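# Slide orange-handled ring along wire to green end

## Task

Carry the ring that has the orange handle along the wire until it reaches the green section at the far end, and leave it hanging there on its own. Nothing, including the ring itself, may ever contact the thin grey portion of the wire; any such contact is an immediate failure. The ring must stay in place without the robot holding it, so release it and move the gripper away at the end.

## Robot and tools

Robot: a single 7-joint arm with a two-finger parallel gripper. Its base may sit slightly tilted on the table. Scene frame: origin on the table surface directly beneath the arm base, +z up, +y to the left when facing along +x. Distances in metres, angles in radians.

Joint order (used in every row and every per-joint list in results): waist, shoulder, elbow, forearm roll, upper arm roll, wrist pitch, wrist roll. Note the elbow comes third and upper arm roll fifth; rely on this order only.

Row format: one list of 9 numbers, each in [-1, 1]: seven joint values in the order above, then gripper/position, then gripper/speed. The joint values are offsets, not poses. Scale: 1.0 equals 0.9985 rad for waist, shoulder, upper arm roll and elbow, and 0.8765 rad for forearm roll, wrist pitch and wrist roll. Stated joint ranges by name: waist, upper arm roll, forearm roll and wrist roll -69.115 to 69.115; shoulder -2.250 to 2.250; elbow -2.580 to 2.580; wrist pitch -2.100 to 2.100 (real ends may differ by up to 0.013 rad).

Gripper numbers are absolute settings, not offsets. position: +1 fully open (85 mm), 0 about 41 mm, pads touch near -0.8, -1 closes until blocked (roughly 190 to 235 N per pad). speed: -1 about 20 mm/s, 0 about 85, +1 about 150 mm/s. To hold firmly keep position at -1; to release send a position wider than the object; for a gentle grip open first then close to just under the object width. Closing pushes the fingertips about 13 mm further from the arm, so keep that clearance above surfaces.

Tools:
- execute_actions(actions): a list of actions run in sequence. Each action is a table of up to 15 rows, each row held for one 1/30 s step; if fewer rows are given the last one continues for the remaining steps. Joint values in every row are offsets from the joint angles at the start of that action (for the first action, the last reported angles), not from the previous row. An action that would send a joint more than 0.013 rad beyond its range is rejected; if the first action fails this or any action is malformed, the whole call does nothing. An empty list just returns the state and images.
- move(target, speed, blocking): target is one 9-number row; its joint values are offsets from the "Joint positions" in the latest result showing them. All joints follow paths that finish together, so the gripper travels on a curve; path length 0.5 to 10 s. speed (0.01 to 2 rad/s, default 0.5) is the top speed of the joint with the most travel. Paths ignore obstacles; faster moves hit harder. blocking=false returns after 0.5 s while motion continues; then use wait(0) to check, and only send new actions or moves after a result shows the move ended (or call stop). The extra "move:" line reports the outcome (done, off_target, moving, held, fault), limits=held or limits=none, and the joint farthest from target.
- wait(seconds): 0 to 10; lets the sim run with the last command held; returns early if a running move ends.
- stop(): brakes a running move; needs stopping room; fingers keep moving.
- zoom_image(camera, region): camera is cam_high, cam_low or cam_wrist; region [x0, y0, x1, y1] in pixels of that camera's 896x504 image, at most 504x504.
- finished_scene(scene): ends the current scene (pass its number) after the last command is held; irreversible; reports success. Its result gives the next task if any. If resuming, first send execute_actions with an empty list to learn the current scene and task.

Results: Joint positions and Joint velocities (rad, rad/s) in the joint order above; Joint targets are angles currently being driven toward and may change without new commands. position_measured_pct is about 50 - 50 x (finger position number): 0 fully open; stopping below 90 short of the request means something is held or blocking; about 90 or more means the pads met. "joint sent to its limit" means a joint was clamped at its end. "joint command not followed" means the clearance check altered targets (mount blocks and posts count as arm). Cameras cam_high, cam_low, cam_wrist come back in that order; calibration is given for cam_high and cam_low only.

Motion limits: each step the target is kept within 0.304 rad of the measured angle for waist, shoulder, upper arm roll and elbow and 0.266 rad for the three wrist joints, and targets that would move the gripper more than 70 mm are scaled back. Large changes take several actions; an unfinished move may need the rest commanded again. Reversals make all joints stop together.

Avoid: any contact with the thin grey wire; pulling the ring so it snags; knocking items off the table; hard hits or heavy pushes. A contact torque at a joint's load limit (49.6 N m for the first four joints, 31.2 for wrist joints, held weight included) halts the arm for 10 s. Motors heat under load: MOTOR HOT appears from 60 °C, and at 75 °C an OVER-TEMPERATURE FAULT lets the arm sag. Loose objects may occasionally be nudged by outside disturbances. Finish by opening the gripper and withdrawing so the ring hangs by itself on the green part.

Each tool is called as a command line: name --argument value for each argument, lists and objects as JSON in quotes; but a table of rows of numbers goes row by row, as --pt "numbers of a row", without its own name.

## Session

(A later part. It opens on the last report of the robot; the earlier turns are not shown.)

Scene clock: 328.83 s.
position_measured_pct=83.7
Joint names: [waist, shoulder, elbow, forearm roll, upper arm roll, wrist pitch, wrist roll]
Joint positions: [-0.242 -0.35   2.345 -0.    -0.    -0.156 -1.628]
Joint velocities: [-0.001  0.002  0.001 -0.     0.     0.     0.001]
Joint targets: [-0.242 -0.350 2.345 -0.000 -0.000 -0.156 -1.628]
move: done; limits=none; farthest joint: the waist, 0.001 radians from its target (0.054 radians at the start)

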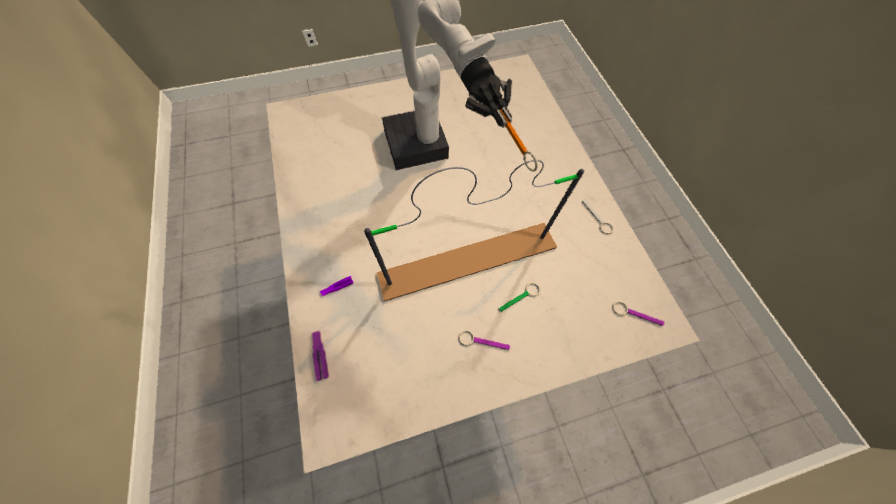

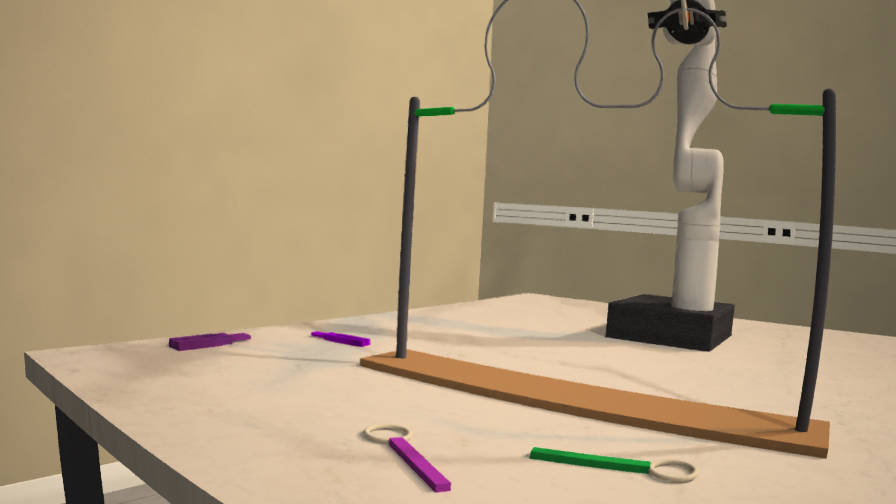

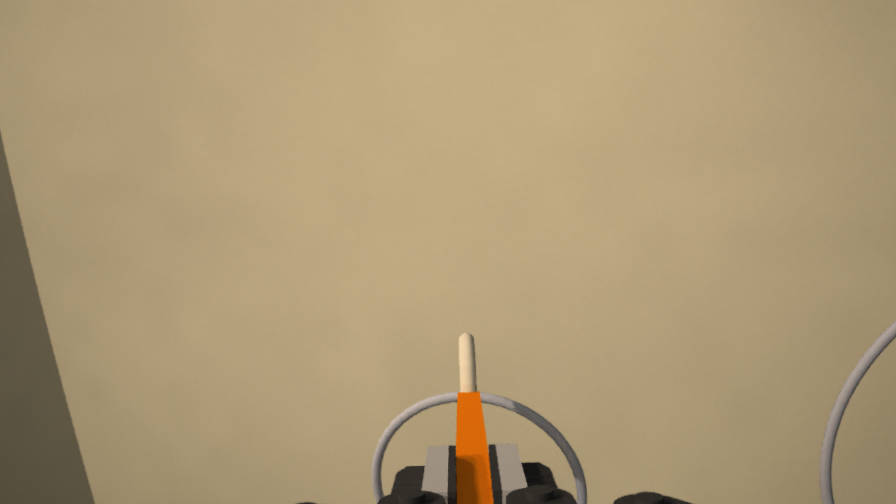

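move --target '[-0.0526,0.0307,-0.0077,0,0,0,0.909,-0.8,-1]' --speed 0.9

move --target '[-0.0211,0.0442,0.009,0,0,0,0.994,-0.8,-1]' --speed 0.9

move --target '[0.0235,0.0456,0.0223,0,0,0,0,-0.8,-1]' --speed 0.07

zoom_image --camera "cam_high" --region '[505,155,565,205]'

Scene clock: 347.23 s.
position_measured_pct=83.7
Joint names: [waist, shoulder, elbow, forearm roll, upper arm roll, wrist pitch, wrist roll]
Joint positions: [-0.294 -0.32   2.338 -0.    -0.    -0.156 -0.831]
Joint velocities: [-0.001  0.    -0.     0.001 -0.001  0.     0.001]
Joint targets: [-0.294 -0.320 2.338 -0.000 -0.000 -0.156 -0.831]
move: done; limits=none; farthest joint: the waist, 0.001 radians from its target (0.053 radians at the start)

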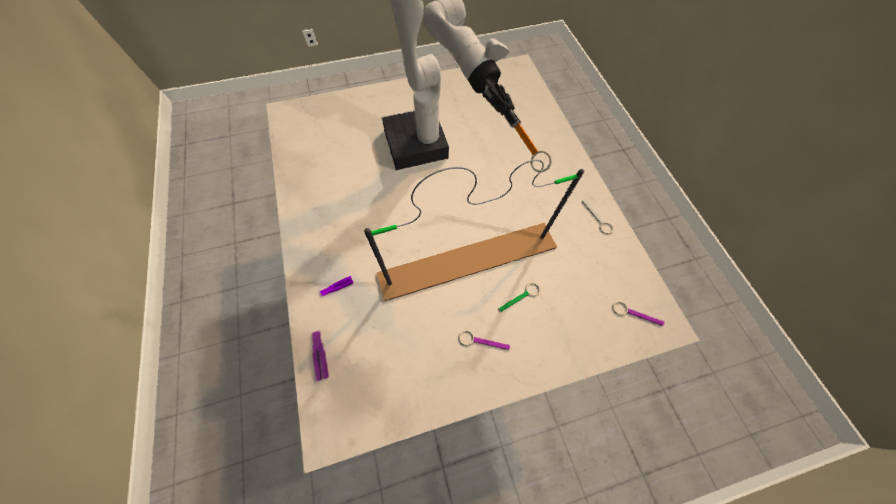

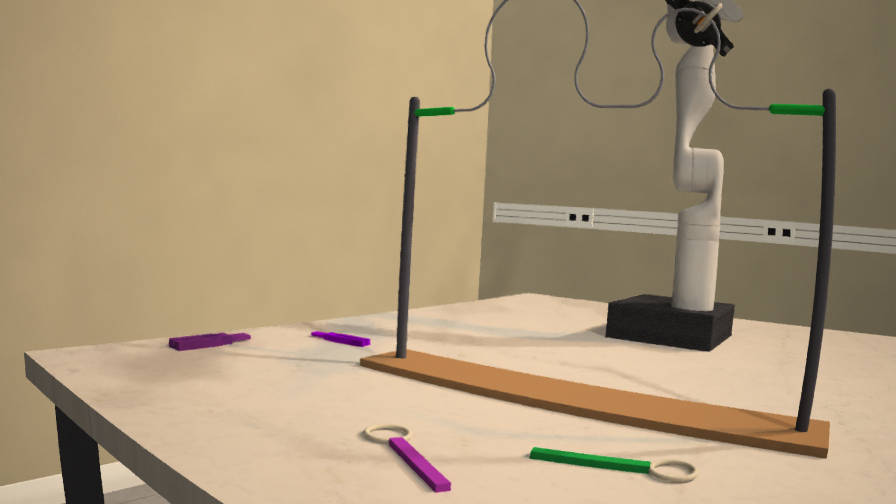

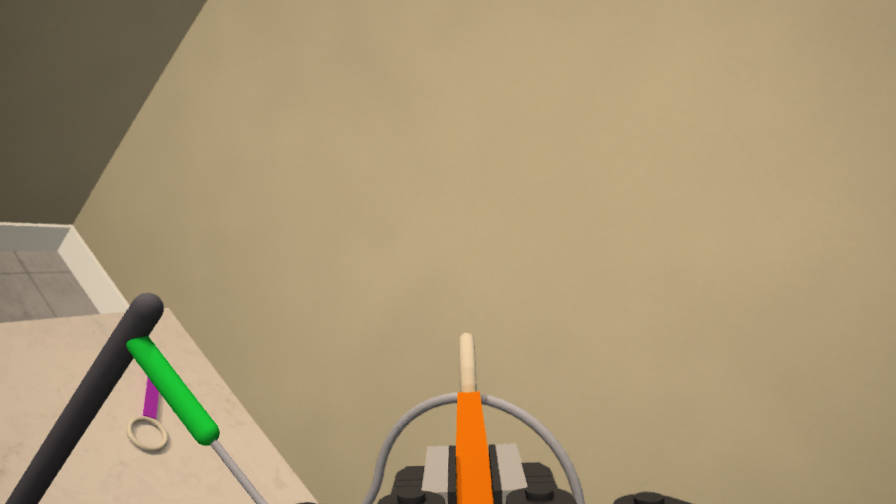

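Scene clock: 348.83 s.
position_measured_pct=83.7
Joint names: [waist, shoulder, elbow, forearm roll, upper arm roll, wrist pitch, wrist roll]
Joint positions: [-0.315 -0.276  2.347 -0.    -0.    -0.156  0.04 ]
Joint velocities: [-0.    -0.001  0.    -0.     0.    -0.     0.001]
Joint targets: [-0.315 -0.276 2.347 -0.000 -0.000 -0.156 0.040]
move: done; limits=none; farthest joint: the waist, 0.000 radians from its target (0.021 radians at the start)

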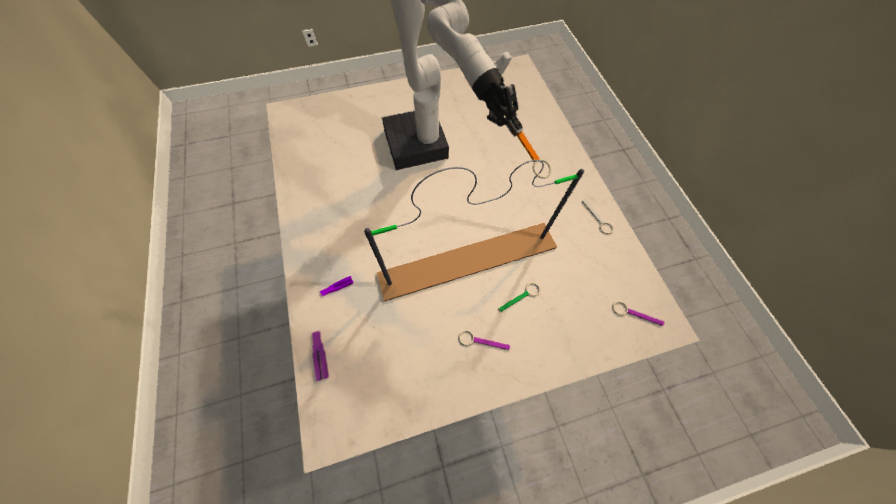

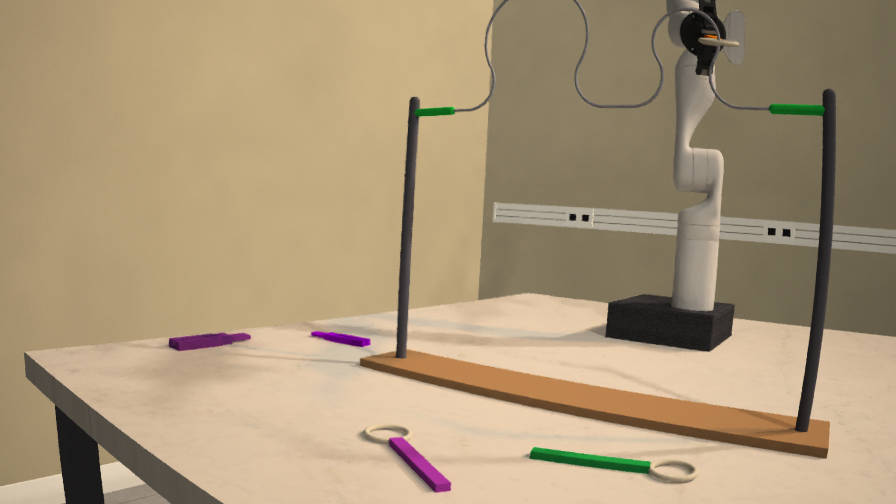

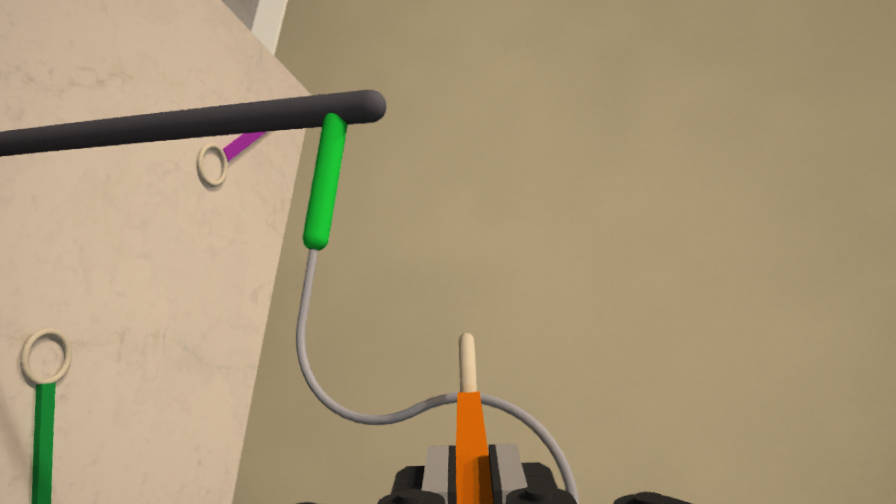

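Scene clock: 349.83 s.
position_measured_pct=83.7
Joint names: [waist, shoulder, elbow, forearm roll, upper arm roll, wrist pitch, wrist roll]
Joint positions: [-0.292 -0.23   2.369 -0.    -0.    -0.156  0.04 ]
Joint velocities: [ 0.001  0.001  0.    -0.    -0.    -0.     0.001]
Joint targets: [-0.292 -0.230 2.369 -0.000 -0.000 -0.156 0.040]
move: done; limits=none; farthest joint: the waist, 0.000 radians from its target (0.023 radians at the start)

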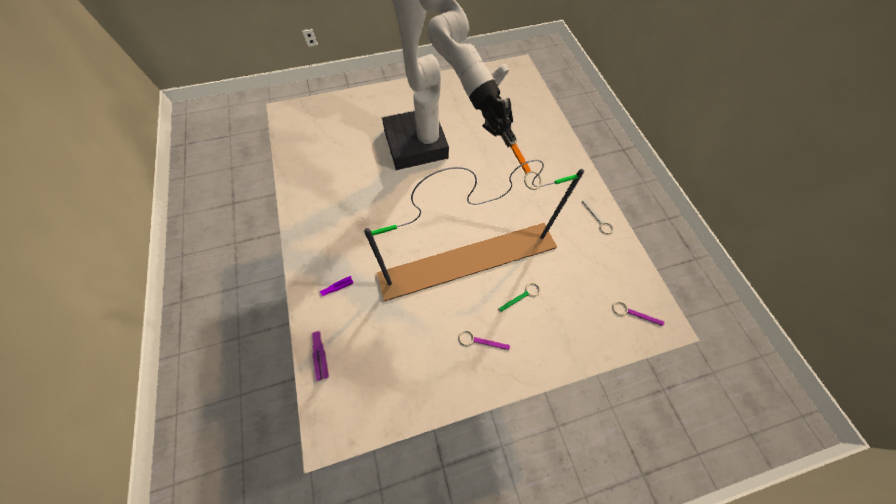

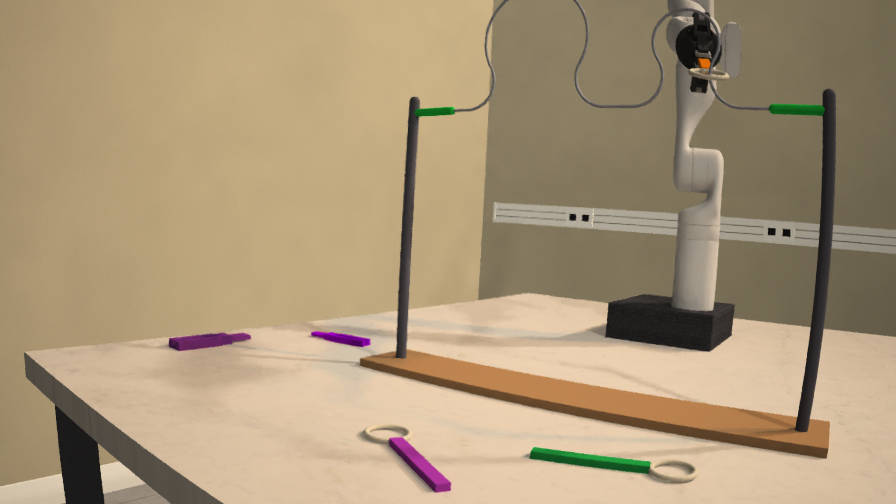

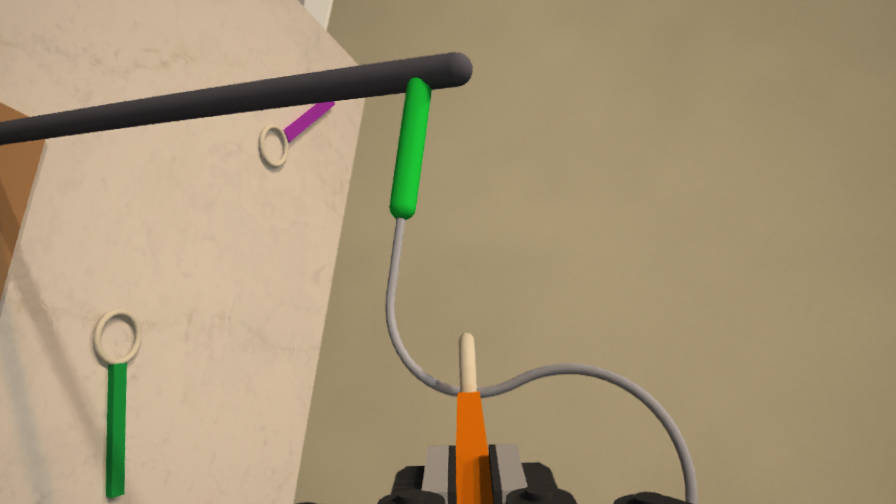

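Region (505, 155, 565, 205) of cam_high's 896x504 image, scaled by 8.400, with more detail than that image has.

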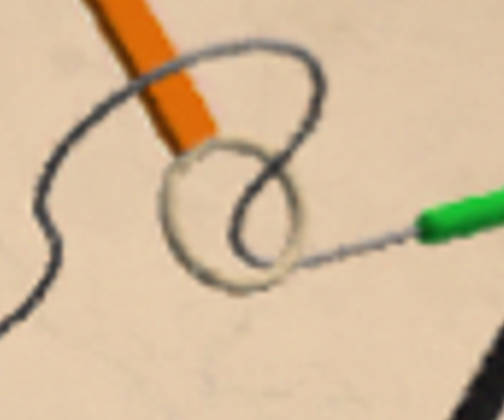

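execute_actions --actions '[]'

Scene clock: 377.97 s.
position_measured_pct=83.7
Joint names: [waist, shoulder, elbow, forearm roll, upper arm roll, wrist pitch, wrist roll]
Joint positions: [-0.292 -0.23   2.369 -0.    -0.    -0.156  0.04 ]
Joint velocities: [-0.    -0.001  0.    -0.     0.001 -0.     0.   ]
Joint targets: [-0.292 -0.230 2.369 -0.000 -0.000 -0.156 0.040]

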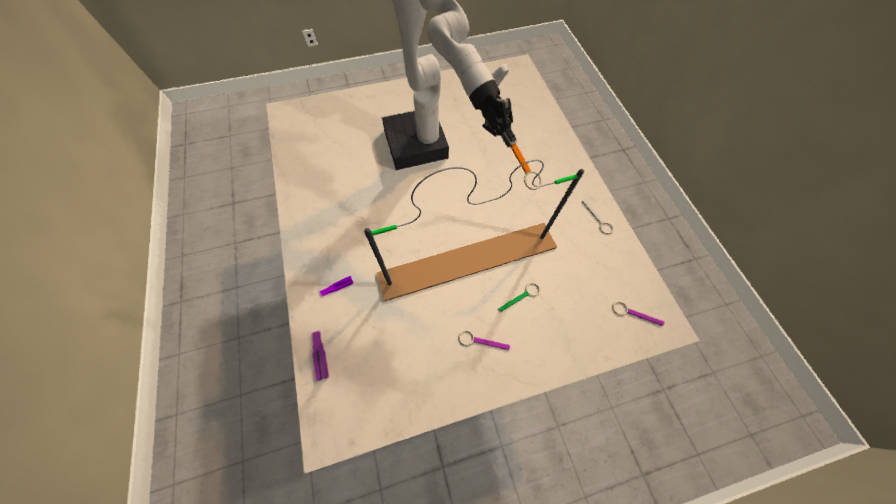

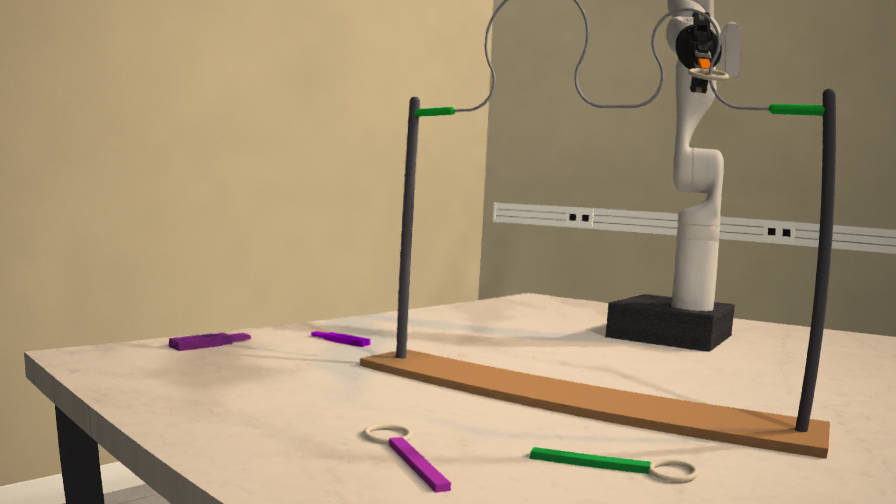

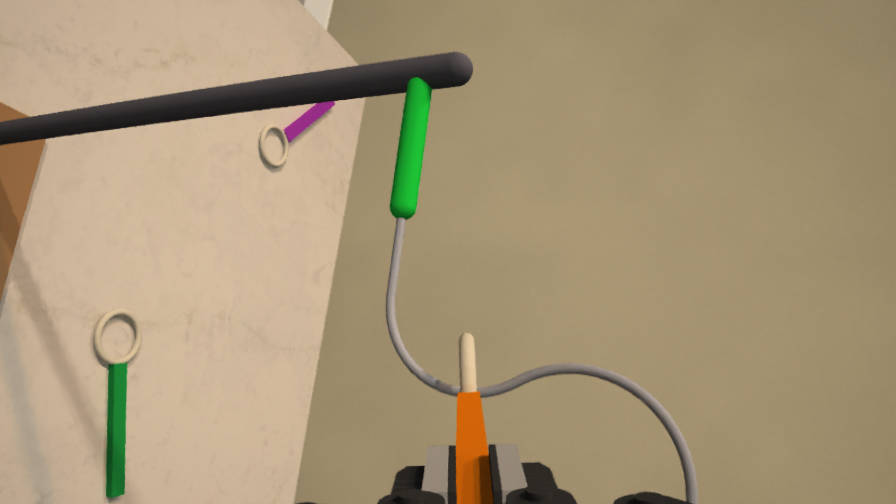

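move --target '[-0.0225,0.0537,0,0,0,0,-0.998,-0.8,-1]' --speed 0.8

Scene clock: 383.97 s.
position_measured_pct=83.7
Joint names: [waist, shoulder, elbow, forearm roll, upper arm roll, wrist pitch, wrist roll]
Joint positions: [-0.314 -0.177  2.369 -0.    -0.    -0.156 -0.835]
Joint velocities: [-0.     0.001  0.     0.001 -0.001  0.    -0.001]
Joint targets: [-0.314 -0.177 2.369 -0.000 -0.000 -0.156 -0.835]
move: done; limits=none; farthest joint: the waist, 0.000 radians from its target (0.023 radians at the start)

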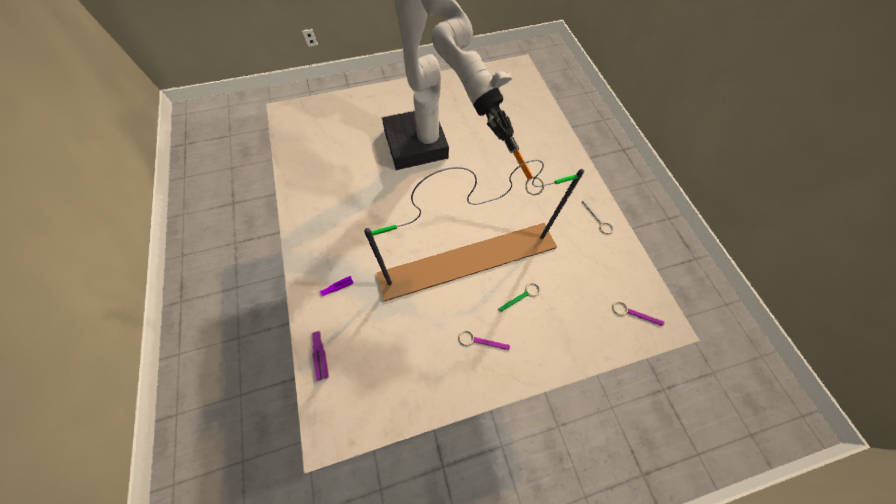

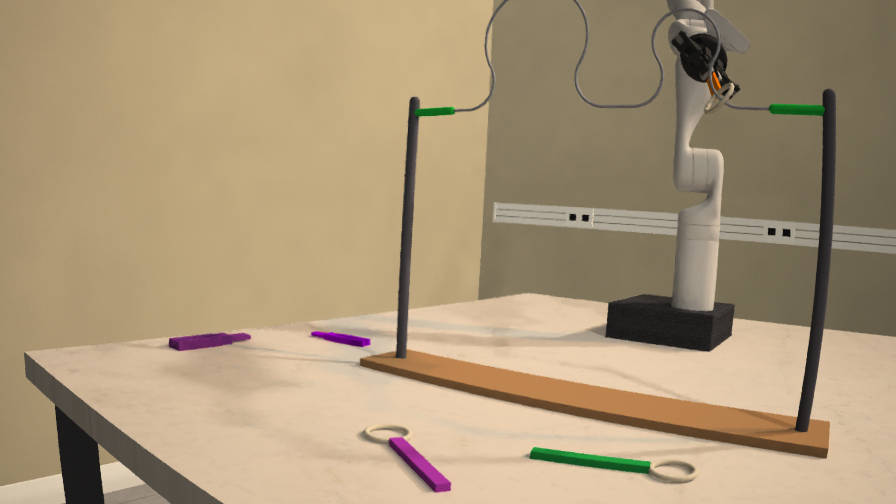

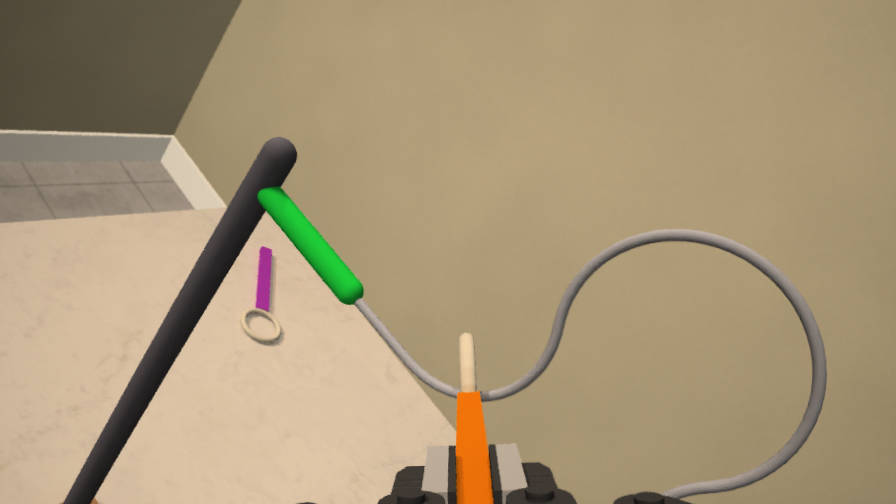

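move --target '[-0.0493,0.0412,-0.0194,0,0,0,-0.93,-0.8,-1]' --speed 0.8

zoom_image --camera "cam_high" --region '[490,130,610,220]'

Scene clock: 391.00 s.
position_measured_pct=83.7
Joint names: [waist, shoulder, elbow, forearm roll, upper arm roll, wrist pitch, wrist roll]
Joint positions: [-0.363 -0.135  2.35  -0.    -0.    -0.156 -1.65 ]
Joint velocities: [-0.001 -0.001  0.     0.    -0.001  0.    -0.001]
Joint targets: [-0.363 -0.135 2.350 -0.000 -0.000 -0.156 -1.650]
move: done; limits=none; farthest joint: the wrist roll, 0.001 radians from its target (0.816 radians at the start)

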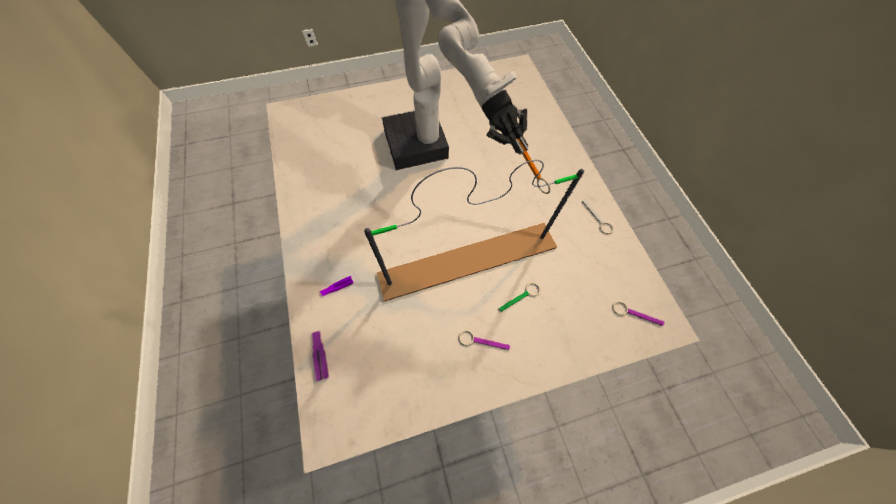

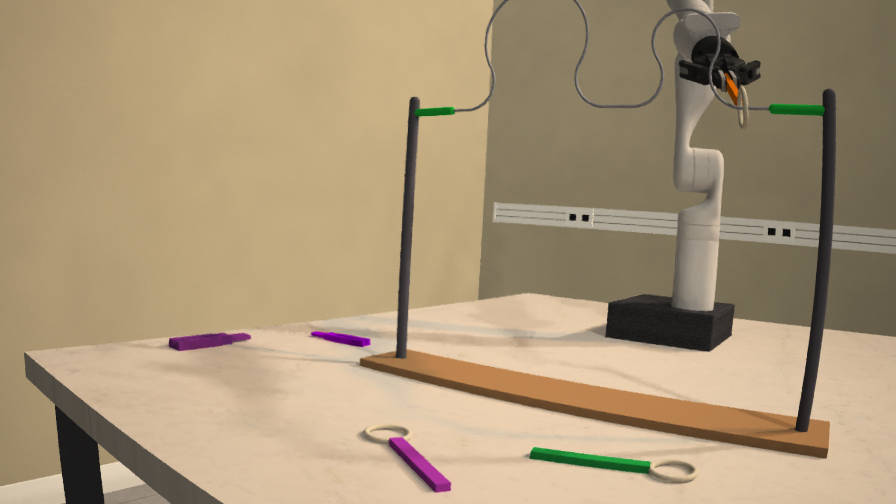

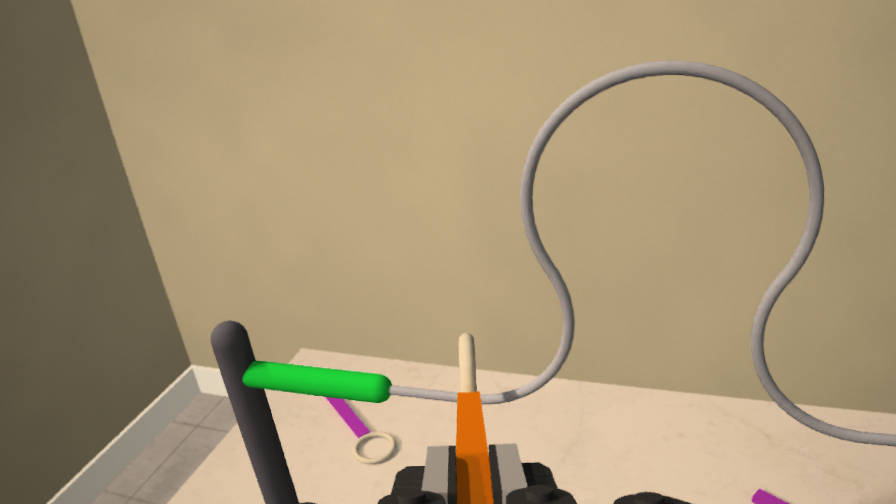

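Region (490, 130, 610, 220) of cam_high's 896x504 image, scaled by 4.200, with more detail than that image has; it fills the top 378 rows of this view, and the rest is white.

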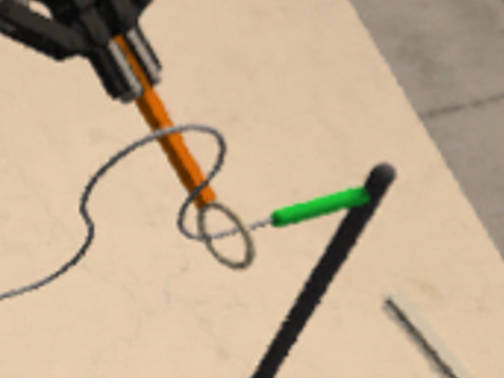

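move --target '[-0.1062,0.0577,-0.0549,0,0,0,0.09,-0.8,-1]' --speed 0.11

zoom_image --camera "cam_high" --region '[490,130,610,220]'

Scene clock: 408.33 s.
position_measured_pct=83.7
Joint names: [waist, shoulder, elbow, forearm roll, upper arm roll, wrist pitch, wrist roll]
Joint positions: [-0.469 -0.078  2.295 -0.    -0.    -0.156 -1.571]
Joint velocities: [-0.003  0.001 -0.    -0.    -0.001 -0.     0.001]
Joint targets: [-0.469 -0.078 2.295 -0.000 -0.000 -0.156 -1.571]
move: done; limits=none; farthest joint: the shoulder, 0.001 radians from its target (0.058 radians at the start)

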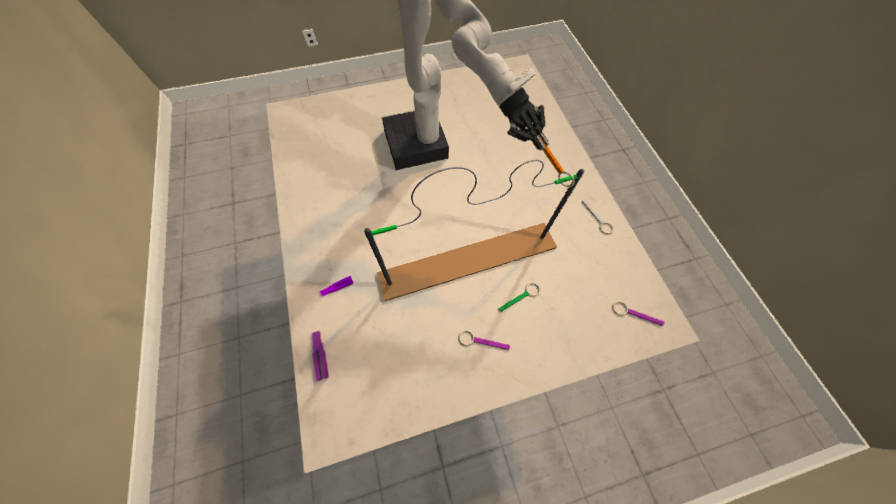

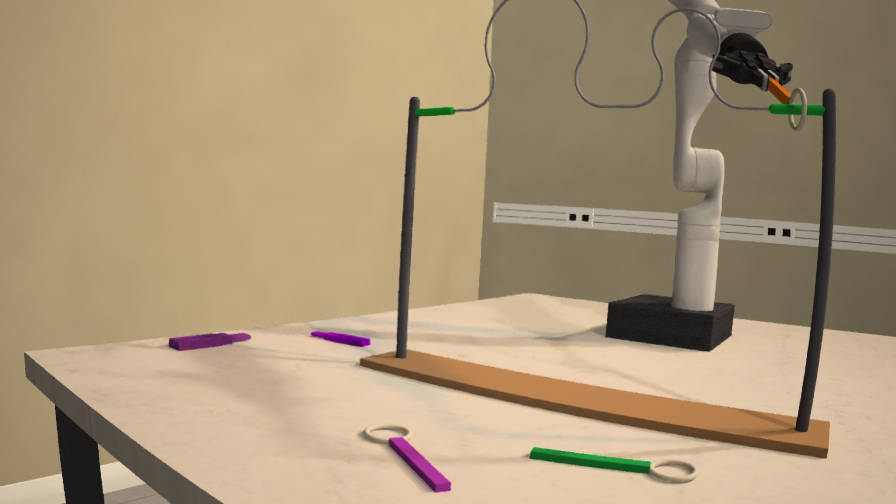

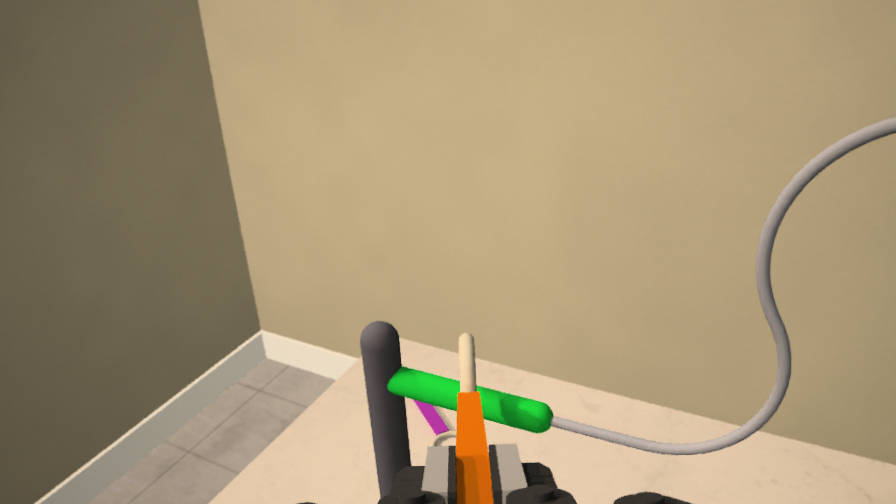

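Region (490, 130, 610, 220) of cam_high's 896x504 image, scaled by 4.200, with more detail than that image has; it fills the top 378 rows of this view, and the rest is white.

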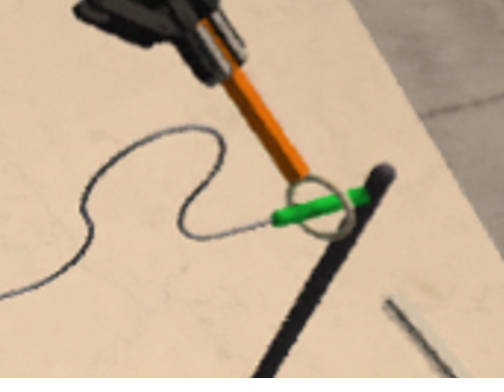

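move --target '[0,0.0429,0.0832,0,0,-0.1055,0,-0.645,-1]' --speed 0.09

move --target '[0,0.1434,0.0724,0,0,-0.206,0,-0.645,-1]' --speed 0.17

Scene clock: 428.37 s.
position_measured_pct=82.1
Joint names: [waist, shoulder, elbow, forearm roll, upper arm roll, wrist pitch, wrist roll]
Joint positions: [-0.469 -0.036  2.376 -0.    -0.    -0.25  -1.571]
Joint velocities: [ 0.     0.001  0.     0.     0.    -0.001  0.   ]
Joint targets: [-0.469 -0.035 2.378 -0.000 -0.000 -0.248 -1.571]
move: done; limits=none; farthest joint: the elbow, 0.002 radians from its target (0.083 radians at the start)

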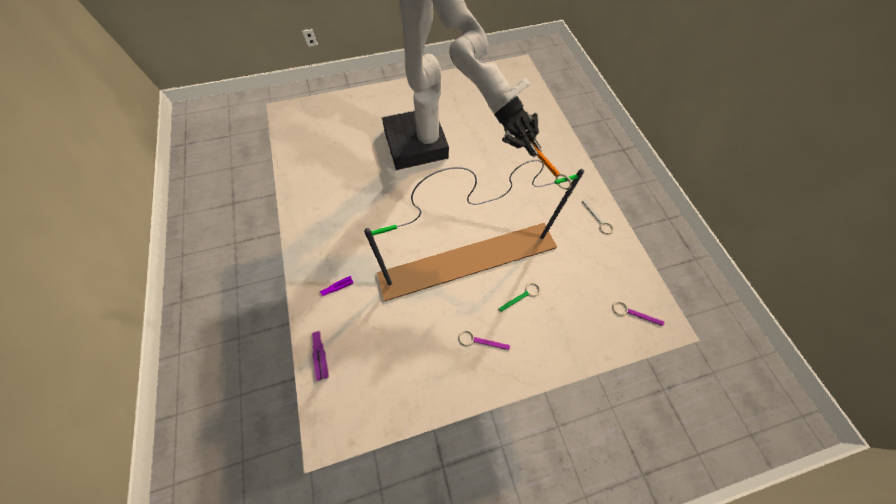

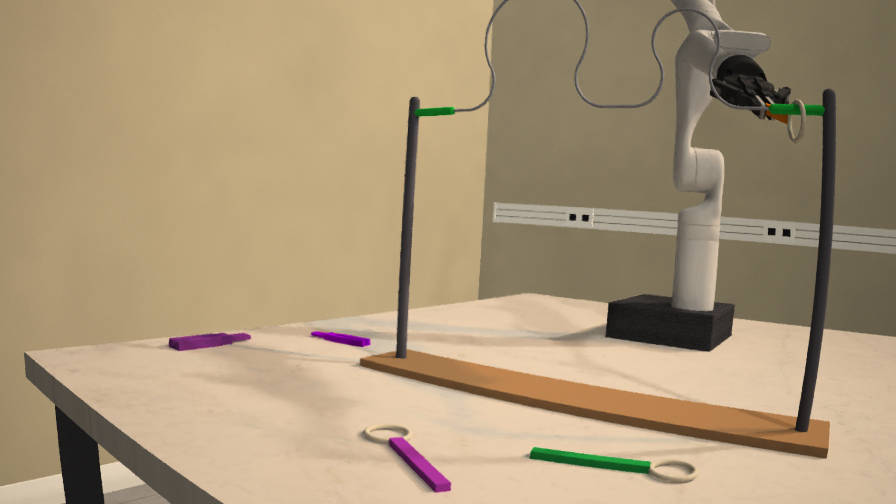

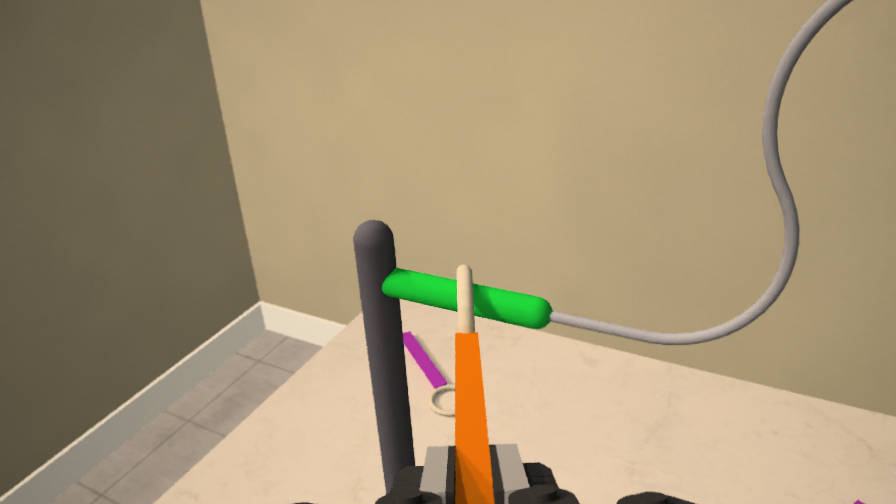

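Scene clock: 429.87 s.
position_measured_pct=82.1
Joint names: [waist, shoulder, elbow, forearm roll, upper arm roll, wrist pitch, wrist roll]
Joint positions: [-0.469  0.105  2.447 -0.    -0.001 -0.432 -1.571]
Joint velocities: [-0.     0.005 -0.     0.    -0.001 -0.001  0.   ]
Joint targets: [-0.469 0.107 2.448 -0.000 -0.000 -0.430 -1.571]
move: done; limits=none; farthest joint: the shoulder, 0.002 radians from its target (0.143 radians at the start)

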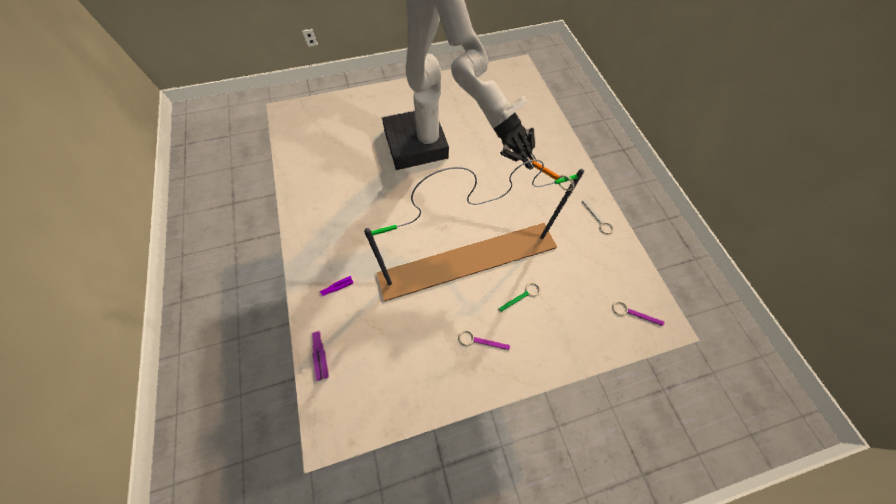

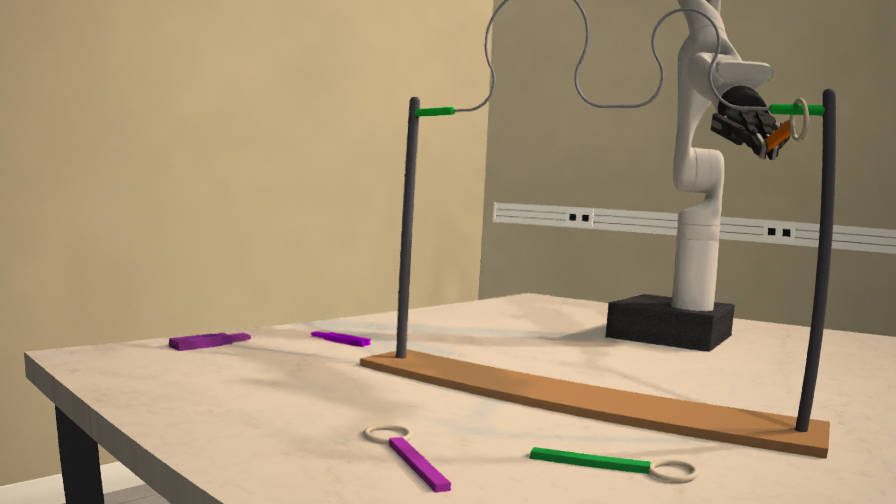

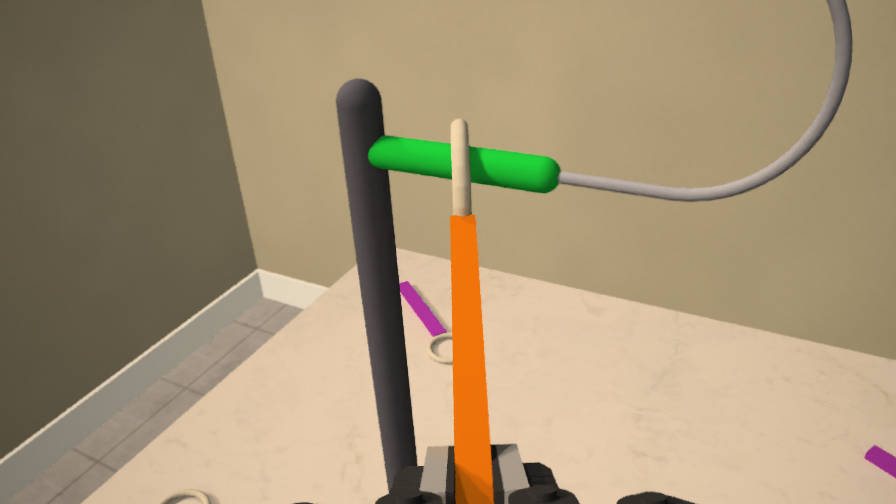

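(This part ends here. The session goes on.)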